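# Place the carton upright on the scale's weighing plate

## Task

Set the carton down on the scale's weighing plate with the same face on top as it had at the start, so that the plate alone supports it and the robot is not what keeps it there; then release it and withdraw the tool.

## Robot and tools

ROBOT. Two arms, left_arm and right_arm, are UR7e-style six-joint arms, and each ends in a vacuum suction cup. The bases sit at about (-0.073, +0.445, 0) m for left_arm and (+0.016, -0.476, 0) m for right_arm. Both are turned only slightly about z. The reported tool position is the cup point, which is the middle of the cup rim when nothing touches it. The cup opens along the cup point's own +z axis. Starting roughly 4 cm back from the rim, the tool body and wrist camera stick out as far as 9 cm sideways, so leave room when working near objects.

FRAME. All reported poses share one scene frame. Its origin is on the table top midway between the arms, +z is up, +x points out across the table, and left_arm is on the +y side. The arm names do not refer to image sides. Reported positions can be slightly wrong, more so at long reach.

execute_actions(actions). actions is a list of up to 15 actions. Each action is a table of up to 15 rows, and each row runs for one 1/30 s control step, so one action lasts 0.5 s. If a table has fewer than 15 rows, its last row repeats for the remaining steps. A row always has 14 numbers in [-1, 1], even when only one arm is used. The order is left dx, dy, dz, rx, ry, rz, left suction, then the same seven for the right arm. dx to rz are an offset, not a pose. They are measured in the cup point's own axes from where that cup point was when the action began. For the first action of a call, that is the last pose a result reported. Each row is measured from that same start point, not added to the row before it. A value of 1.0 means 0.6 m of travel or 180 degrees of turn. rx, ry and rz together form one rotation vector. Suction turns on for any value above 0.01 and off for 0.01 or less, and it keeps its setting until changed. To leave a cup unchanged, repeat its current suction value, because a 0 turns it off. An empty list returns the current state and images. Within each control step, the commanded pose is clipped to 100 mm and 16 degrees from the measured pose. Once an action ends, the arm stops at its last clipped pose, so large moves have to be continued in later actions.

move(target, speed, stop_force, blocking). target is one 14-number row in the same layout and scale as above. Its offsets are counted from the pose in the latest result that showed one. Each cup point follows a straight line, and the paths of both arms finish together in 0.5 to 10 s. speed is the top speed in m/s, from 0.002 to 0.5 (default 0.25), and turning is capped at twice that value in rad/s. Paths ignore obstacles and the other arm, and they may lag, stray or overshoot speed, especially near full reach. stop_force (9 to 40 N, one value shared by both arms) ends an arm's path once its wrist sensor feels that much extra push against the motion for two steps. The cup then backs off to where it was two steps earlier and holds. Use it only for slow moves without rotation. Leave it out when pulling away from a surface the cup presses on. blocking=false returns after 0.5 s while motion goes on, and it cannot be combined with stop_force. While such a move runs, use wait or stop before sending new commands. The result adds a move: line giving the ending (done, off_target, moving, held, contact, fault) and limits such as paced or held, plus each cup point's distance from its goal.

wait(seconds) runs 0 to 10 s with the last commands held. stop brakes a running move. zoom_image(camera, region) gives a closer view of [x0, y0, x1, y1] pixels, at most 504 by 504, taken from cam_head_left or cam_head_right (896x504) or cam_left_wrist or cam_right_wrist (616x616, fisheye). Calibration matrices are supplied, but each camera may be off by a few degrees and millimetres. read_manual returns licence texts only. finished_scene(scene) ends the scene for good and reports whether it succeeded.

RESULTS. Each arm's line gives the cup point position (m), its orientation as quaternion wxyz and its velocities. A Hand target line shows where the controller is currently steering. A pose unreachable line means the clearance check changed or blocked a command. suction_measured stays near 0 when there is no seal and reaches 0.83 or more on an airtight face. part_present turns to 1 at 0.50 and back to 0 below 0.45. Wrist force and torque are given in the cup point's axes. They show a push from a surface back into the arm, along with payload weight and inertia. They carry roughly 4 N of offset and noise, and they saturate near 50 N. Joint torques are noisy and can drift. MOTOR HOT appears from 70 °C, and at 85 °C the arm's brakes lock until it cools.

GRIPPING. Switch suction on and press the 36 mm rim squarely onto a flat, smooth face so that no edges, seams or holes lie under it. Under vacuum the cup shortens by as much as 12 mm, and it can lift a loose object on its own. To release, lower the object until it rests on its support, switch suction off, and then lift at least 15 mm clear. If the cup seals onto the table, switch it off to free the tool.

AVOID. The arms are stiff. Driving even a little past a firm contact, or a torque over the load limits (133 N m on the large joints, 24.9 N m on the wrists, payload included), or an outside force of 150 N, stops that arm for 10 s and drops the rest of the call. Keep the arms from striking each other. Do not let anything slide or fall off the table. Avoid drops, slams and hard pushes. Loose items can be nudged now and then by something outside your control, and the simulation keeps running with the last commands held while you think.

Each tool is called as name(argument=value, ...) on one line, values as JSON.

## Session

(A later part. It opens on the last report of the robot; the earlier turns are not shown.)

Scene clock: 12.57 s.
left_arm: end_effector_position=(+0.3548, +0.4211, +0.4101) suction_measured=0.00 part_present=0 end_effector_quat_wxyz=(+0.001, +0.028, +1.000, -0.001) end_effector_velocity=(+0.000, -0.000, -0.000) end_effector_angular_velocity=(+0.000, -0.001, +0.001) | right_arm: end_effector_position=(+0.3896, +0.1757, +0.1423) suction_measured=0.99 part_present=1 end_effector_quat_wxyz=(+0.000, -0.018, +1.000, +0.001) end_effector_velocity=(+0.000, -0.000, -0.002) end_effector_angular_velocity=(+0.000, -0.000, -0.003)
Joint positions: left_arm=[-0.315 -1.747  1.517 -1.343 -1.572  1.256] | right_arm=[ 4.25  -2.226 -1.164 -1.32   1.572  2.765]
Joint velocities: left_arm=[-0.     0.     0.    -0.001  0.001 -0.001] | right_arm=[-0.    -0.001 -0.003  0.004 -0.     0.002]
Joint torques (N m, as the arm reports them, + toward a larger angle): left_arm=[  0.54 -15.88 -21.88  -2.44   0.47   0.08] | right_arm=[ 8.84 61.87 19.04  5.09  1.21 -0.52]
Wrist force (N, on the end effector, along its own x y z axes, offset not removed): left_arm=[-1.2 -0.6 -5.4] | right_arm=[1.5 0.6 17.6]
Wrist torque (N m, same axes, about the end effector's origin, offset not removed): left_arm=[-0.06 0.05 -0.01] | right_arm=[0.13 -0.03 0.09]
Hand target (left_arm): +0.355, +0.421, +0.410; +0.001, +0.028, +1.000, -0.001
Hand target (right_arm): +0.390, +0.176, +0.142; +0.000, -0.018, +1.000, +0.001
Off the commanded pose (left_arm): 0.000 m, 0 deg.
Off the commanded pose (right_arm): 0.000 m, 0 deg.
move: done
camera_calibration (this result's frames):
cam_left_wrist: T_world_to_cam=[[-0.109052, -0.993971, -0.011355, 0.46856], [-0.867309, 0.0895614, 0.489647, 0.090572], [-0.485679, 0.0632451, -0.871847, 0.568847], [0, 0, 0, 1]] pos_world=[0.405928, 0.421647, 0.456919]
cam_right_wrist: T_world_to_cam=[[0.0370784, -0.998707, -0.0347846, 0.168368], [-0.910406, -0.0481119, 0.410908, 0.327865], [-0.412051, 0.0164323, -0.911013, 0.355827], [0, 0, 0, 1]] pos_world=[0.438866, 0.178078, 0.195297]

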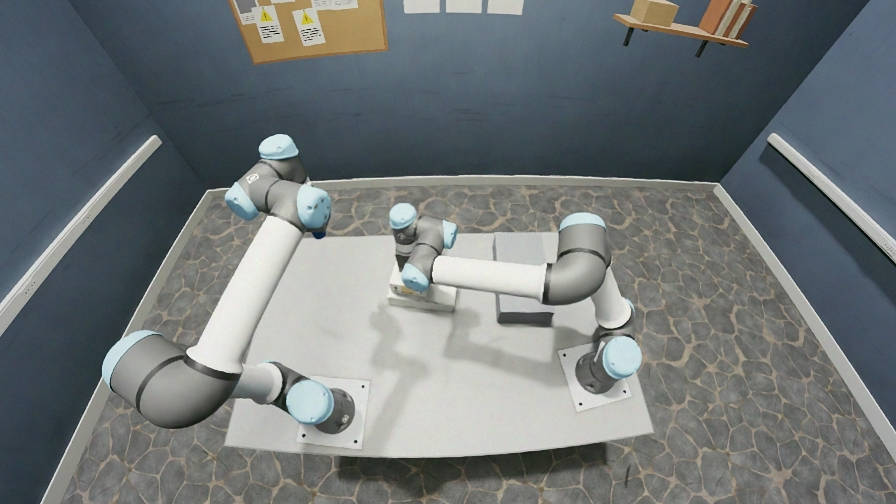

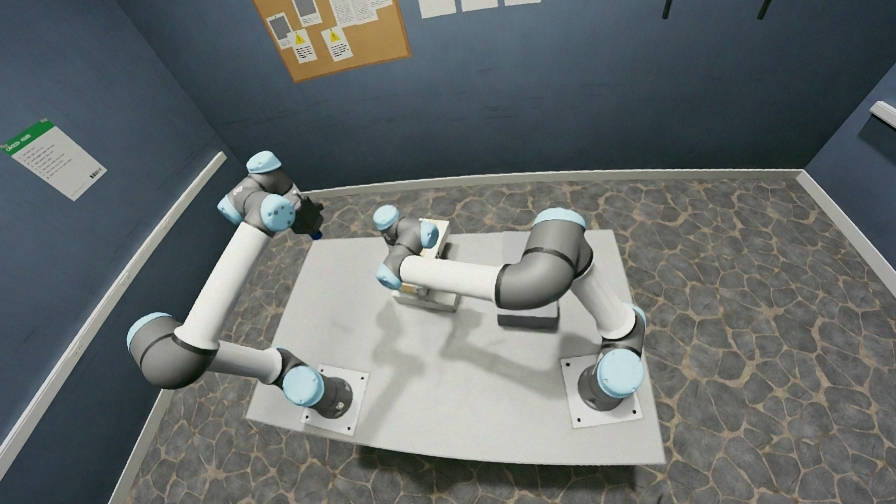

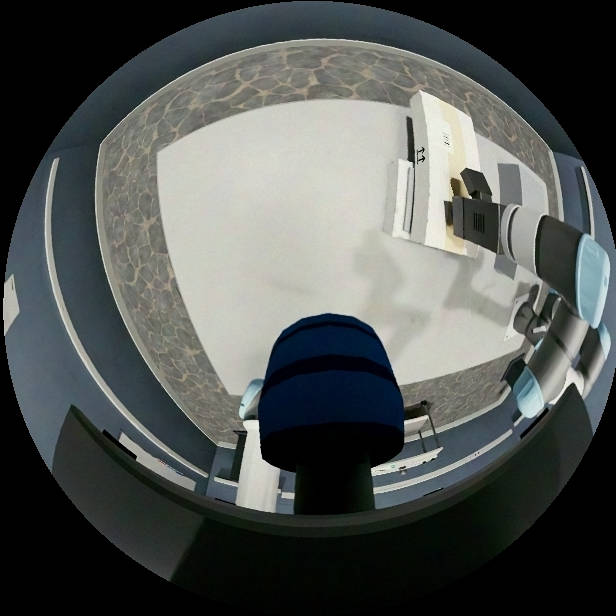

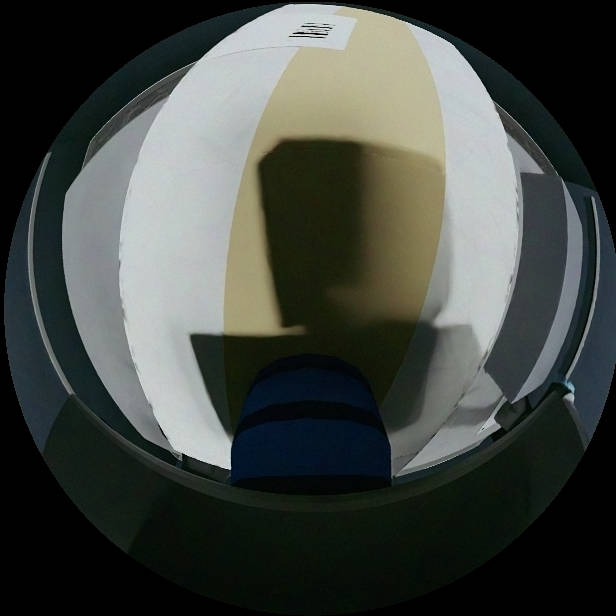

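execute_actions(actions=[])

Scene clock: 12.87 s.
left_arm: end_effector_position=(+0.3548, +0.4211, +0.4101) suction_measured=0.00 part_present=0 end_effector_quat_wxyz=(+0.001, +0.028, +1.000, -0.001) end_effector_velocity=(-0.000, +0.000, -0.000) end_effector_angular_velocity=(-0.001, -0.000, -0.000) | right_arm: end_effector_position=(+0.3896, +0.1757, +0.1421) suction_measured=0.99 part_present=1 end_effector_quat_wxyz=(+0.000, -0.018, +1.000, +0.001) end_effector_velocity=(+0.000, -0.000, -0.000) end_effector_angular_velocity=(-0.000, +0.000, +0.000)
Joint positions: left_arm=[-0.315 -1.747  1.517 -1.343 -1.572  1.256] | right_arm=[ 4.25  -2.226 -1.165 -1.319  1.572  2.765]
Joint velocities: left_arm=[ 0.    -0.     0.001 -0.001 -0.001  0.001] | right_arm=[-0. -0. -0. -0. -0. -0.]
Joint torques (N m, as the arm reports them, + toward a larger angle): left_arm=[  2.06 -17.05 -23.59  -2.24   0.41   0.16] | right_arm=[ 8.11 60.08 20.65  4.99  0.39 -1.4 ]
Wrist force (N, on the end effector, along its own x y z axes, offset not removed): left_arm=[-2.4 2.7 1.1] | right_arm=[-0.7 1.9 16.0]
Wrist torque (N m, same axes, about the end effector's origin, offset not removed): left_arm=[0.37 0.36 0.05] | right_arm=[0.27 0.42 0.16]
Hand target (left_arm): +0.355, +0.421, +0.410; +0.001, +0.028, +1.000, -0.001
Hand target (right_arm): +0.390, +0.176, +0.142; +0.000, -0.018, +1.000, +0.001
Off the commanded pose (left_arm): 0.000 m, 0 deg.
Off the commanded pose (right_arm): 0.000 m, 0 deg.
camera_calibration (this result's frames):
cam_left_wrist: T_world_to_cam=[[-0.109052, -0.993971, -0.0113549, 0.46856], [-0.867309, 0.0895614, 0.489647, 0.090572], [-0.485679, 0.063245, -0.871847, 0.568847], [0, 0, 0, 1]] pos_world=[0.405928, 0.421647, 0.456919]
cam_right_wrist: T_world_to_cam=[[0.0370785, -0.998706, -0.0347949, 0.168364], [-0.910408, -0.0481162, 0.410905, 0.327932], [-0.412047, 0.0164419, -0.911014, 0.355678], [0, 0, 0, 1]] pos_world=[0.438865, 0.178077, 0.195137]

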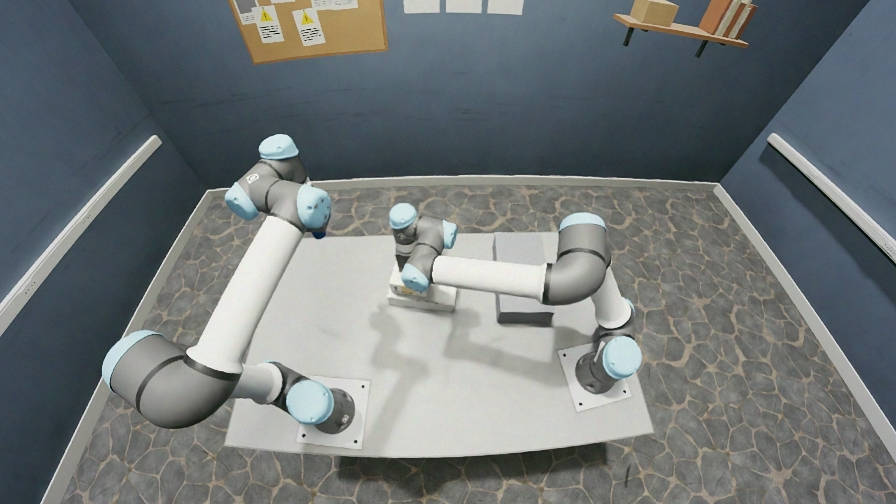

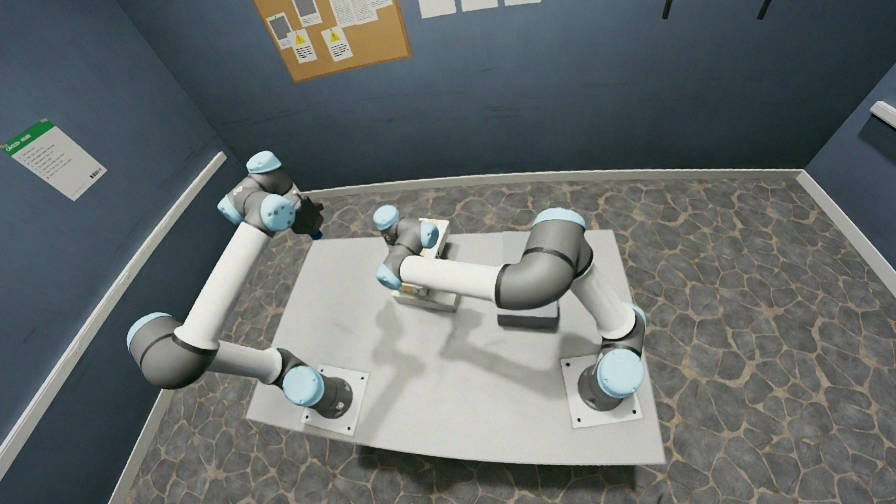

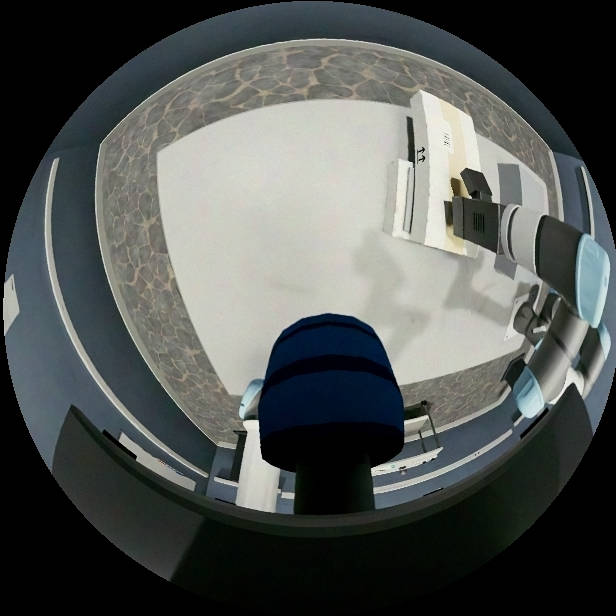

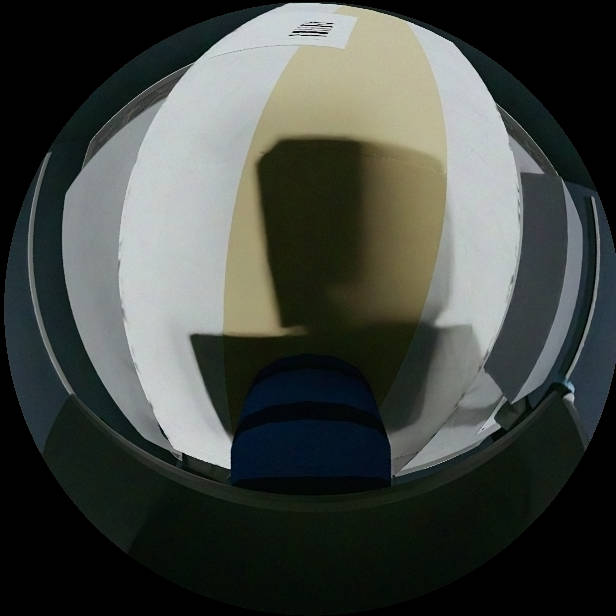

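move(target=[0,0,0,0,0,0,0, 0,0,0.035,0,0,0,1], speed=0.006, stop_force=10)

Scene clock: 16.13 s.
left_arm: end_effector_position=(+0.3548, +0.4211, +0.4101) suction_measured=0.00 part_present=0 end_effector_quat_wxyz=(+0.001, +0.028, +1.000, -0.001) end_effector_velocity=(+0.000, -0.000, -0.000) end_effector_angular_velocity=(-0.000, -0.001, -0.000) | right_arm: end_effector_position=(+0.3896, +0.1757, +0.1251) suction_measured=0.99 part_present=1 end_effector_quat_wxyz=(-0.000, -0.018, +1.000, +0.001) end_effector_velocity=(+0.000, -0.000, +0.001) end_effector_angular_velocity=(-0.001, +0.000, -0.000)
Joint positions: left_arm=[-0.315 -1.747  1.517 -1.343 -1.572  1.256] | right_arm=[ 4.25  -2.238 -1.19  -1.282  1.572  2.765]
Joint velocities: left_arm=[-0.    -0.     0.001 -0.001  0.    -0.   ] | right_arm=[ 0.     0.     0.004 -0.005 -0.     0.   ]
Joint torques (N m, as the arm reports them, + toward a larger angle): left_arm=[  2.42 -16.29 -23.67  -2.54   0.56  -0.15] | right_arm=[ 8.3  58.53 33.95  0.42  0.36  1.27]
Wrist force (N, on the end effector, along its own x y z axes, offset not removed): left_arm=[-4.7 1.1 0.8] | right_arm=[1.4 0.4 -2.8]
Wrist torque (N m, same axes, about the end effector's origin, offset not removed): left_arm=[0.15 0.80 0.18] | right_arm=[0.01 -0.06 0.08]
Hand target (left_arm): +0.355, +0.421, +0.410; +0.001, +0.028, +1.000, -0.001
Hand target (right_arm): +0.390, +0.176, +0.125; +0.000, -0.018, +1.000, +0.001
Off the commanded pose (left_arm): 0.000 m, 0 deg.
Off the commanded pose (right_arm): 0.004 m, 0 deg.
move: contact (right_arm)
camera_calibration (this result's frames):
cam_left_wrist: T_world_to_cam=[[-0.109052, -0.993971, -0.011355, 0.468561], [-0.867309, 0.0895613, 0.489647, 0.090572], [-0.485679, 0.0632451, -0.871847, 0.568847], [0, 0, 0, 1]] pos_world=[0.405928, 0.421647, 0.456919]
cam_right_wrist: T_world_to_cam=[[0.0370754, -0.99871, -0.0346844, 0.167719], [-0.910391, -0.0480685, 0.410946, 0.33488], [-0.412084, 0.0163403, -0.910999, 0.34022], [0, 0, 0, 1]] pos_world=[0.438853, 0.178041, 0.17814]

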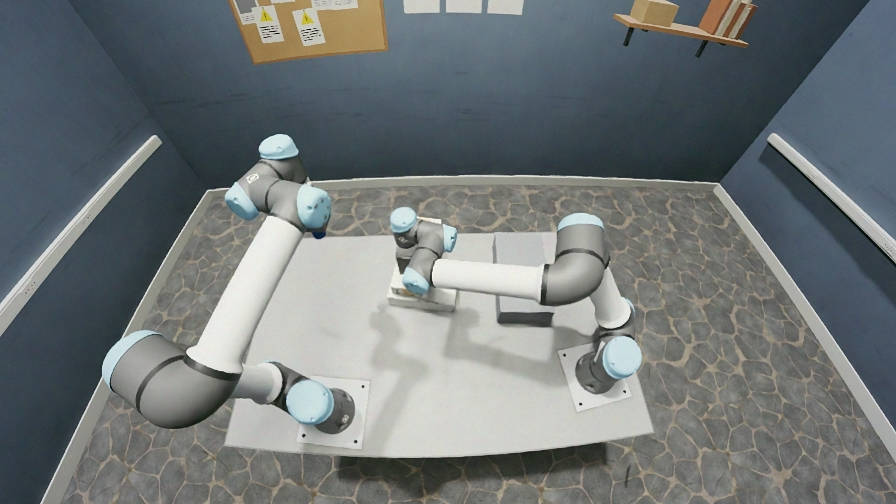

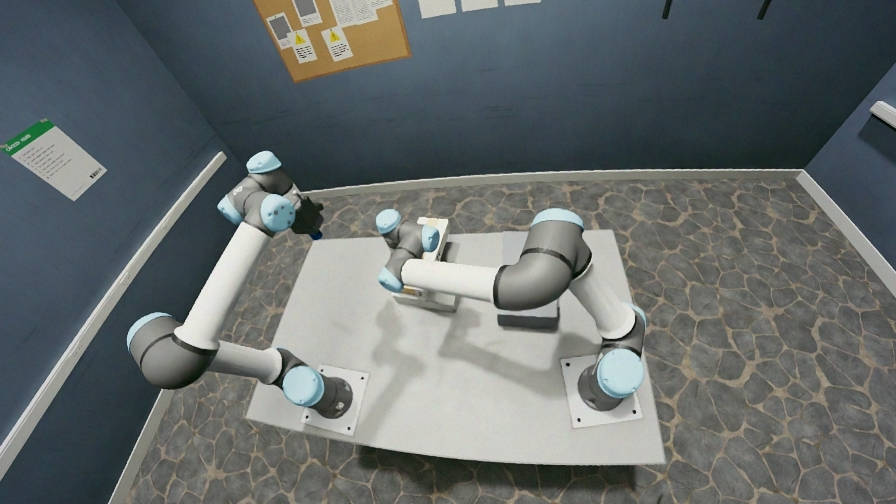

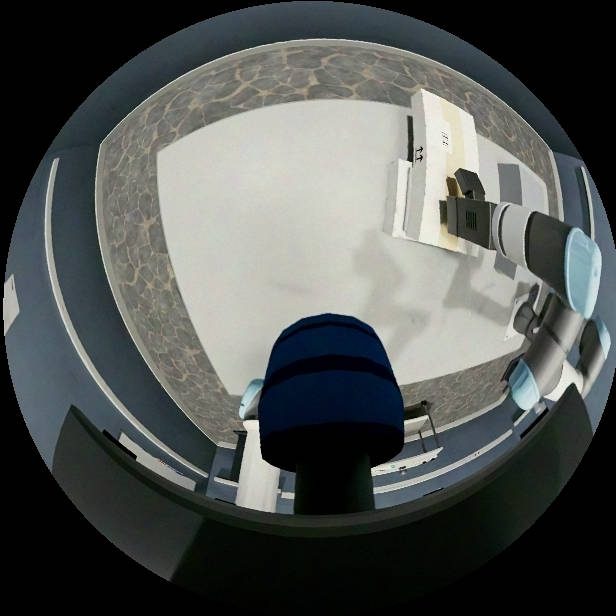

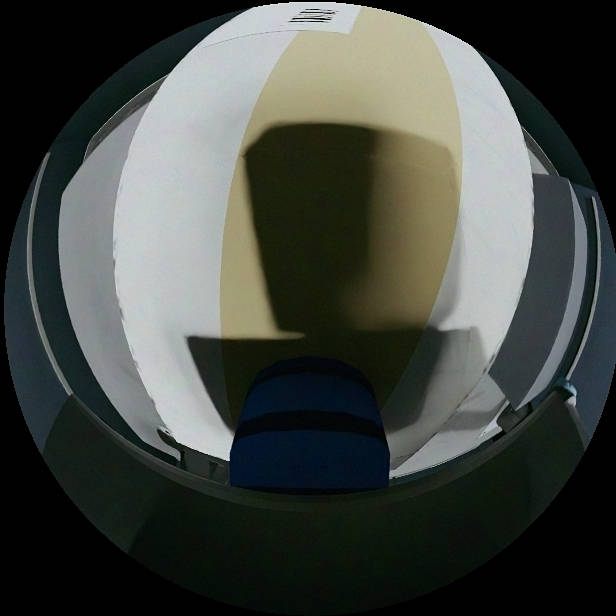

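execute_actions(actions=[[[0,0,0,0,0,0,0,0,0,0,0,0,0,0]]])

move(target=[0,0,0,0,0,0,0, 0,0,-0.06,0,0,0,0], speed=0.08)

Scene clock: 16.80 s.
left_arm: end_effector_position=(+0.3548, +0.4211, +0.4101) suction_measured=0.00 part_present=0 end_effector_quat_wxyz=(+0.001, +0.028, +1.000, -0.001) end_effector_velocity=(+0.000, -0.000, +0.000) end_effector_angular_velocity=(-0.001, -0.000, +0.001) | right_arm: end_effector_position=(+0.3896, +0.1757, +0.1253) suction_measured=0.00 part_present=0 end_effector_quat_wxyz=(+0.000, -0.018, +1.000, +0.001) end_effector_velocity=(-0.000, -0.000, -0.001) end_effector_angular_velocity=(-0.001, +0.000, -0.001)
Joint positions: left_arm=[-0.315 -1.747  1.517 -1.343 -1.572  1.256] | right_arm=[ 4.25  -2.238 -1.19  -1.282  1.572  2.765]
Joint velocities: left_arm=[ 0.     0.    -0.    -0.    -0.    -0.001] | right_arm=[ 0.    -0.001 -0.001  0.    -0.     0.001]
Joint torques (N m, as the arm reports them, + toward a larger angle): left_arm=[  1.92 -15.48 -23.15  -2.54   0.31   0.16] | right_arm=[ 8.69 36.35  4.02  2.28  0.35  1.2 ]
Wrist force (N, on the end effector, along its own x y z axes, offset not removed): left_arm=[2.8 0.5 -0.7] | right_arm=[0.0 0.8 -11.5]
Wrist torque (N m, same axes, about the end effector's origin, offset not removed): left_arm=[-0.10 -0.55 0.09] | right_arm=[0.27 -0.01 0.10]
Hand target (left_arm): +0.355, +0.421, +0.410; +0.001, +0.028, +1.000, -0.001
Hand target (right_arm): +0.390, +0.176, +0.125; -0.000, -0.018, +1.000, +0.001
Off the commanded pose (left_arm): 0.000 m, 0 deg.
Off the commanded pose (right_arm): 0.000 m, 0 deg.
camera_calibration (this result's frames):
cam_left_wrist: T_world_to_cam=[[-0.109052, -0.993971, -0.011355, 0.468561], [-0.867309, 0.0895614, 0.489648, 0.090572], [-0.485679, 0.0632451, -0.871847, 0.568847], [0, 0, 0, 1]] pos_world=[0.405928, 0.421647, 0.456919]
cam_right_wrist: T_world_to_cam=[[0.0370781, -0.998704, -0.0348675, 0.16777], [-0.910419, -0.0481452, 0.410877, 0.334868], [-0.412023, 0.0165095, -0.911024, 0.340293], [0, 0, 0, 1]] pos_world=[0.438858, 0.178056, 0.178275]

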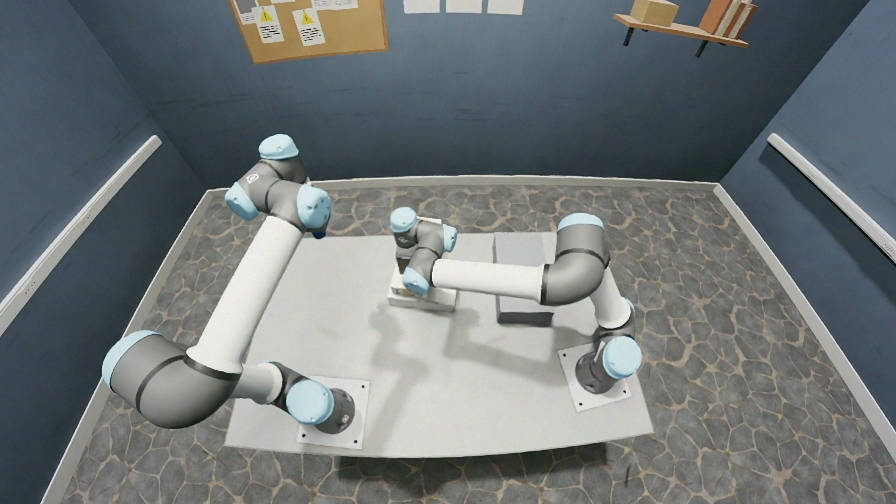

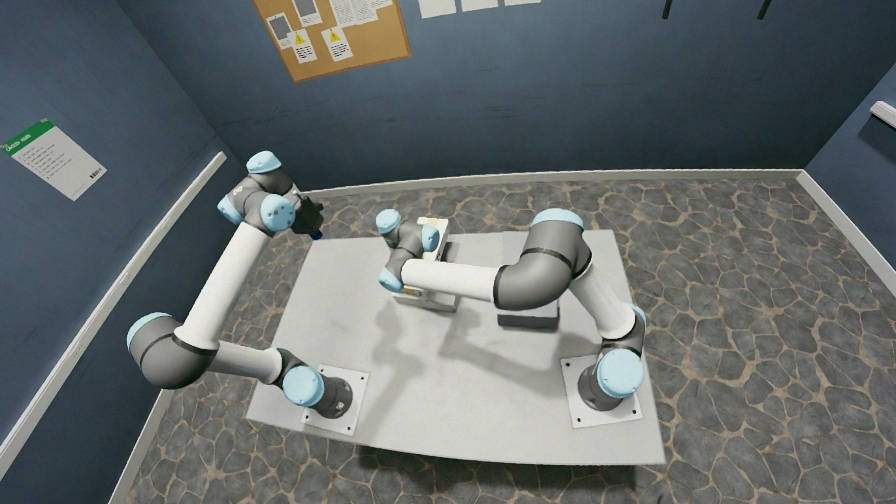

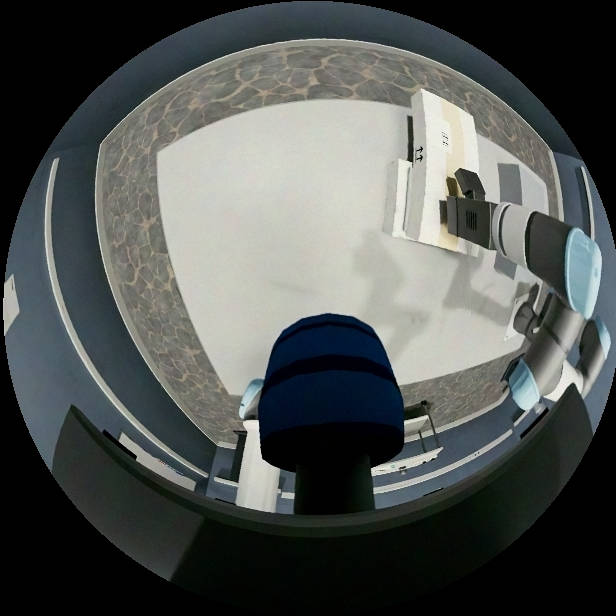

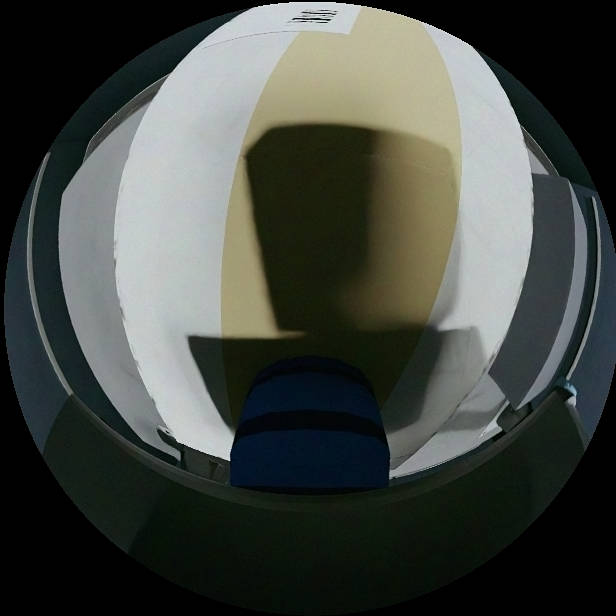

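Scene clock: 17.67 s.
left_arm: end_effector_position=(+0.3548, +0.4211, +0.4101) suction_measured=0.00 part_present=0 end_effector_quat_wxyz=(+0.001, +0.028, +1.000, -0.001) end_effector_velocity=(-0.000, -0.001, -0.000) end_effector_angular_velocity=(-0.000, +0.002, -0.002) | right_arm: end_effector_position=(+0.3896, +0.1757, +0.1611) suction_measured=0.00 part_present=0 end_effector_quat_wxyz=(+0.000, -0.018, +1.000, +0.001) end_effector_velocity=(+0.000, -0.000, +0.001) end_effector_angular_velocity=(-0.000, +0.000, -0.002)
Joint positions: left_arm=[-0.315 -1.747  1.517 -1.343 -1.572  1.256] | right_arm=[ 4.25  -2.215 -1.134 -1.361  1.572  2.765]
Joint velocities: left_arm=[-0.001  0.001 -0.     0.001 -0.001  0.001] | right_arm=[-0.001  0.     0.003 -0.004  0.     0.002]
Joint torques (N m, as the arm reports them, + toward a larger angle): left_arm=[  1.05 -15.88 -23.    -2.41   0.48  -0.05] | right_arm=[ 7.12 61.15 34.02  1.05 -0.6   0.86]
Wrist force (N, on the end effector, along its own x y z axes, offset not removed): left_arm=[-0.5 -3.8 -4.4] | right_arm=[0.6 2.5 0.9]
Wrist torque (N m, same axes, about the end effector's origin, offset not removed): left_arm=[-0.71 0.14 -0.01] | right_arm=[0.45 -0.11 0.21]
Hand target (left_arm): +0.355, +0.421, +0.410; +0.001, +0.028, +1.000, -0.001
Hand target (right_arm): +0.390, +0.176, +0.161; +0.000, -0.018, +1.000, +0.001
Off the commanded pose (left_arm): 0.000 m, 0 deg.
Off the commanded pose (right_arm): 0.000 m, 0 deg.
move: done
camera_calibration (this result's frames):
cam_left_wrist: T_world_to_cam=[[-0.109052, -0.993971, -0.0113548, 0.46856], [-0.867309, 0.0895614, 0.489647, 0.0905721], [-0.485678, 0.0632449, -0.871847, 0.568847], [0, 0, 0, 1]] pos_world=[0.405928, 0.421647, 0.456919]
cam_right_wrist: T_world_to_cam=[[0.0370777, -0.998704, -0.0348756, 0.169005], [-0.91042, -0.0481482, 0.410874, 0.320131], [-0.412021, 0.0165172, -0.911025, 0.372954], [0, 0, 0, 1]] pos_world=[0.438852, 0.178039, 0.214131]

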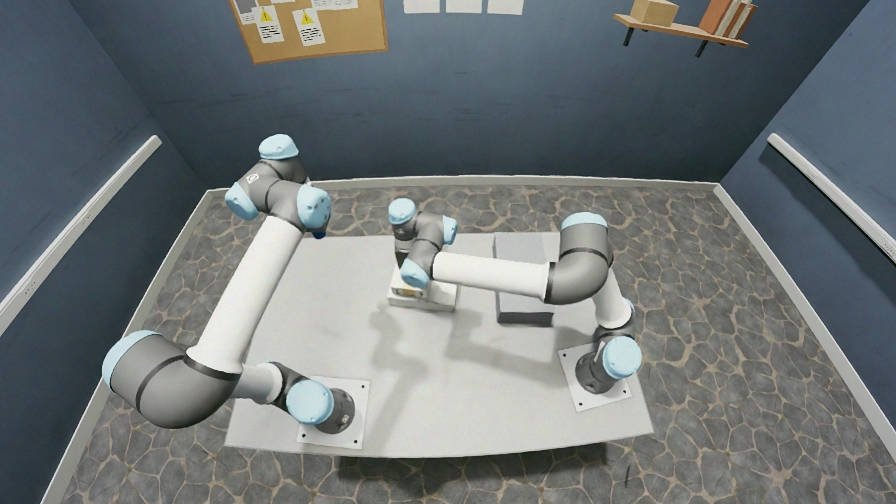

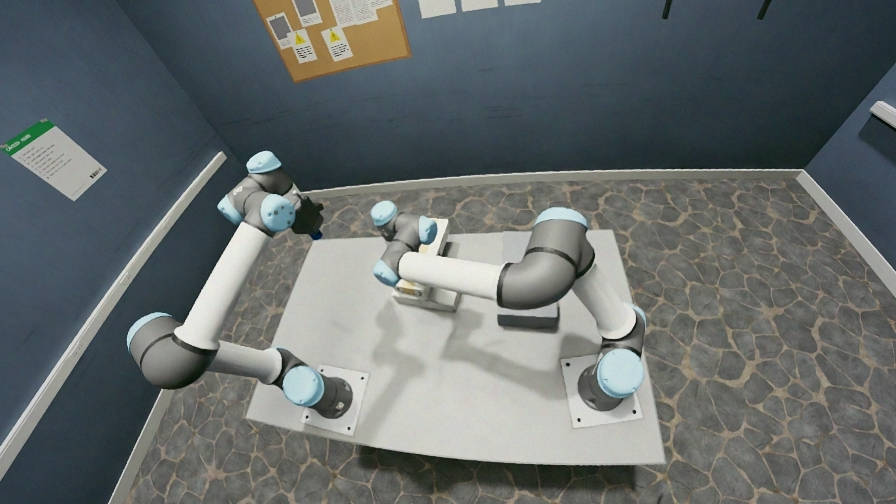

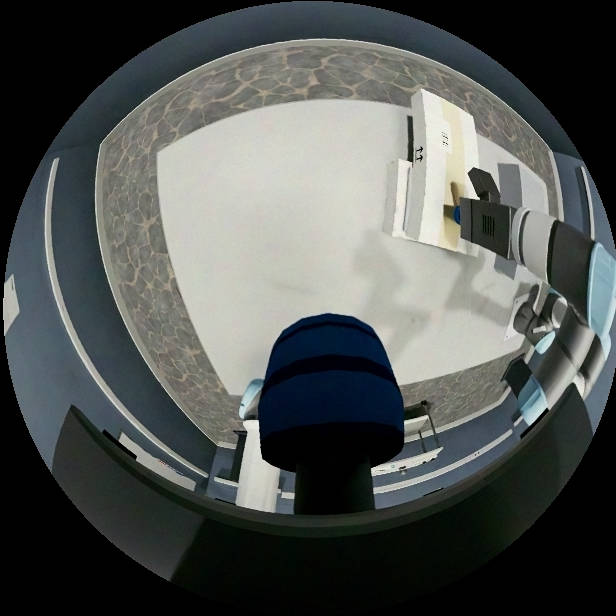

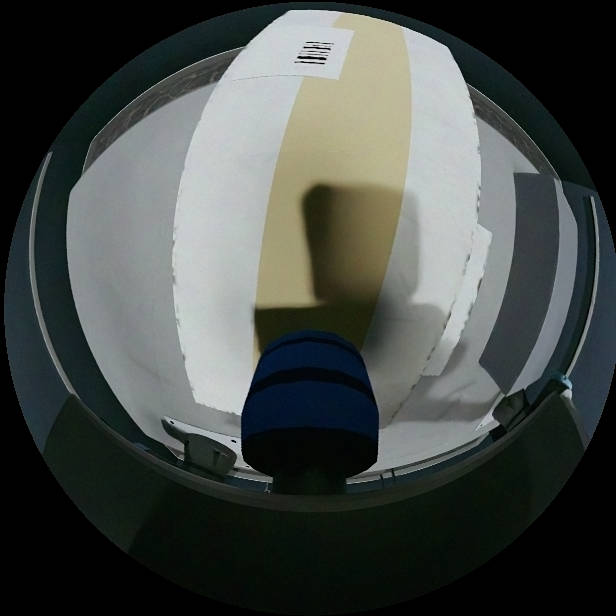

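move(target=[0,0,0,0,0,0,0, 0.1,-0.35,-0.15,0,0,0,0], speed=0.3)

Scene clock: 19.17 s.
left_arm: end_effector_position=(+0.3548, +0.4211, +0.4101) suction_measured=0.00 part_present=0 end_effector_quat_wxyz=(+0.001, +0.028, +1.000, -0.001) end_effector_velocity=(+0.000, -0.000, +0.001) end_effector_angular_velocity=(-0.001, -0.001, -0.001) | right_arm: end_effector_position=(+0.3369, -0.0361, +0.2511) suction_measured=0.00 part_present=0 end_effector_quat_wxyz=(+0.000, -0.018, +1.000, +0.001) end_effector_velocity=(-0.001, -0.002, +0.001) end_effector_angular_velocity=(-0.000, +0.000, +0.001)
Joint positions: left_arm=[-0.315 -1.747  1.517 -1.343 -1.572  1.256] | right_arm=[ 4.209 -1.671 -1.66  -1.379  1.572  2.724]
Joint velocities: left_arm=[ 0.    -0.    -0.001  0.    -0.001  0.001] | right_arm=[ 0.001  0.005 -0.003 -0.002  0.    -0.   ]
Joint torques (N m, as the arm reports them, + toward a larger angle): left_arm=[  1.87 -16.1  -23.93  -2.25   0.4   -0.17] | right_arm=[-12.26  36.31  11.55   0.83  -2.81  -1.59]
Wrist force (N, on the end effector, along its own x y z axes, offset not removed): left_arm=[-0.9 -2.5 -2.0] | right_arm=[1.3 1.5 2.2]
Wrist torque (N m, same axes, about the end effector's origin, offset not removed): left_arm=[-0.55 -0.03 0.20] | right_arm=[0.37 -0.13 0.06]
Hand target (left_arm): +0.355, +0.421, +0.410; +0.001, +0.028, +1.000, -0.001
Hand target (right_arm): +0.337, -0.036, +0.251; +0.000, -0.018, +1.000, +0.001
Off the commanded pose (left_arm): 0.000 m, 0 deg.
Off the commanded pose (right_arm): 0.001 m, 0 deg.
move: done
camera_calibration (this result's frames):
cam_left_wrist: T_world_to_cam=[[-0.109052, -0.993971, -0.0113548, 0.46856], [-0.867309, 0.0895614, 0.489648, 0.090572], [-0.485679, 0.063245, -0.871847, 0.568847], [0, 0, 0, 1]] pos_world=[0.405928, 0.421647, 0.456919]
cam_right_wrist: T_world_to_cam=[[0.0370831, -0.998706, -0.0348116, -0.0374535], [-0.910439, -0.048126, 0.410835, 0.225083], [-0.411978, 0.0164588, -0.911045, 0.436695], [0, 0, 0, 1]] pos_world=[0.386222, -0.0337601, 0.304073]

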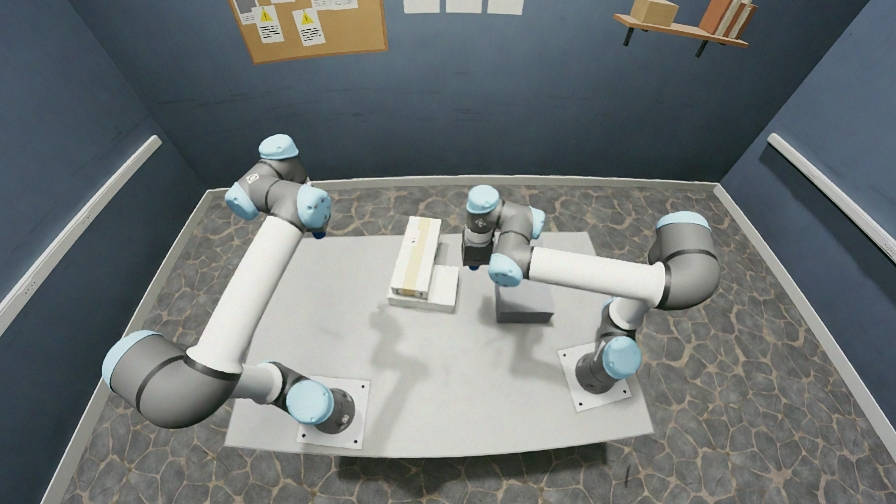

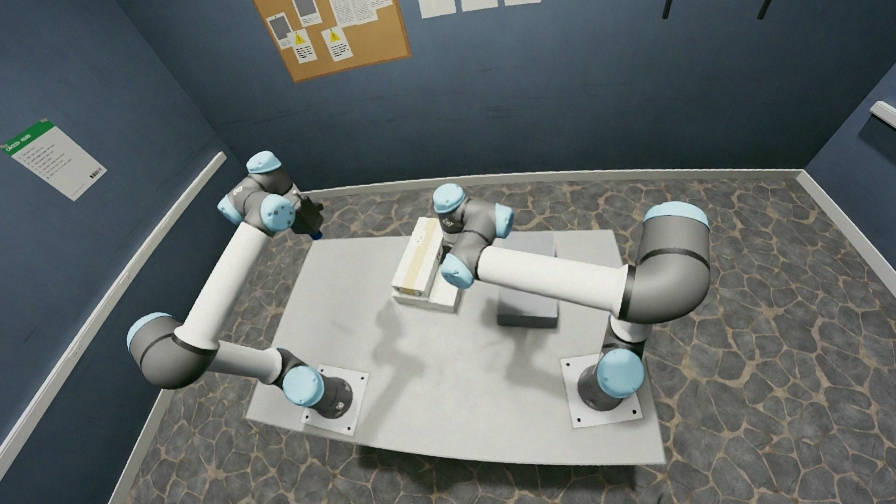

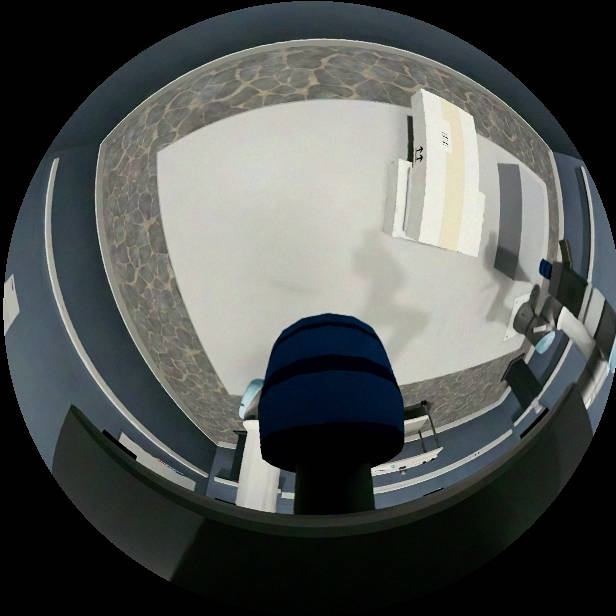

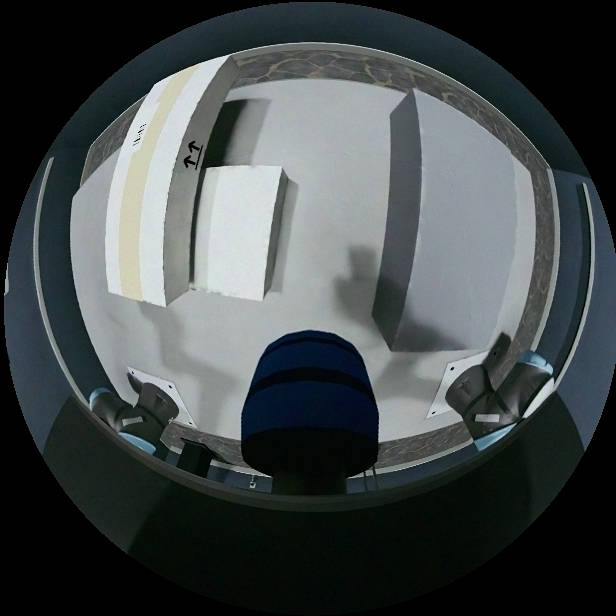

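The carton stays level on the plate.

finished_scene(scene=2)

The scene is finished: the task was done.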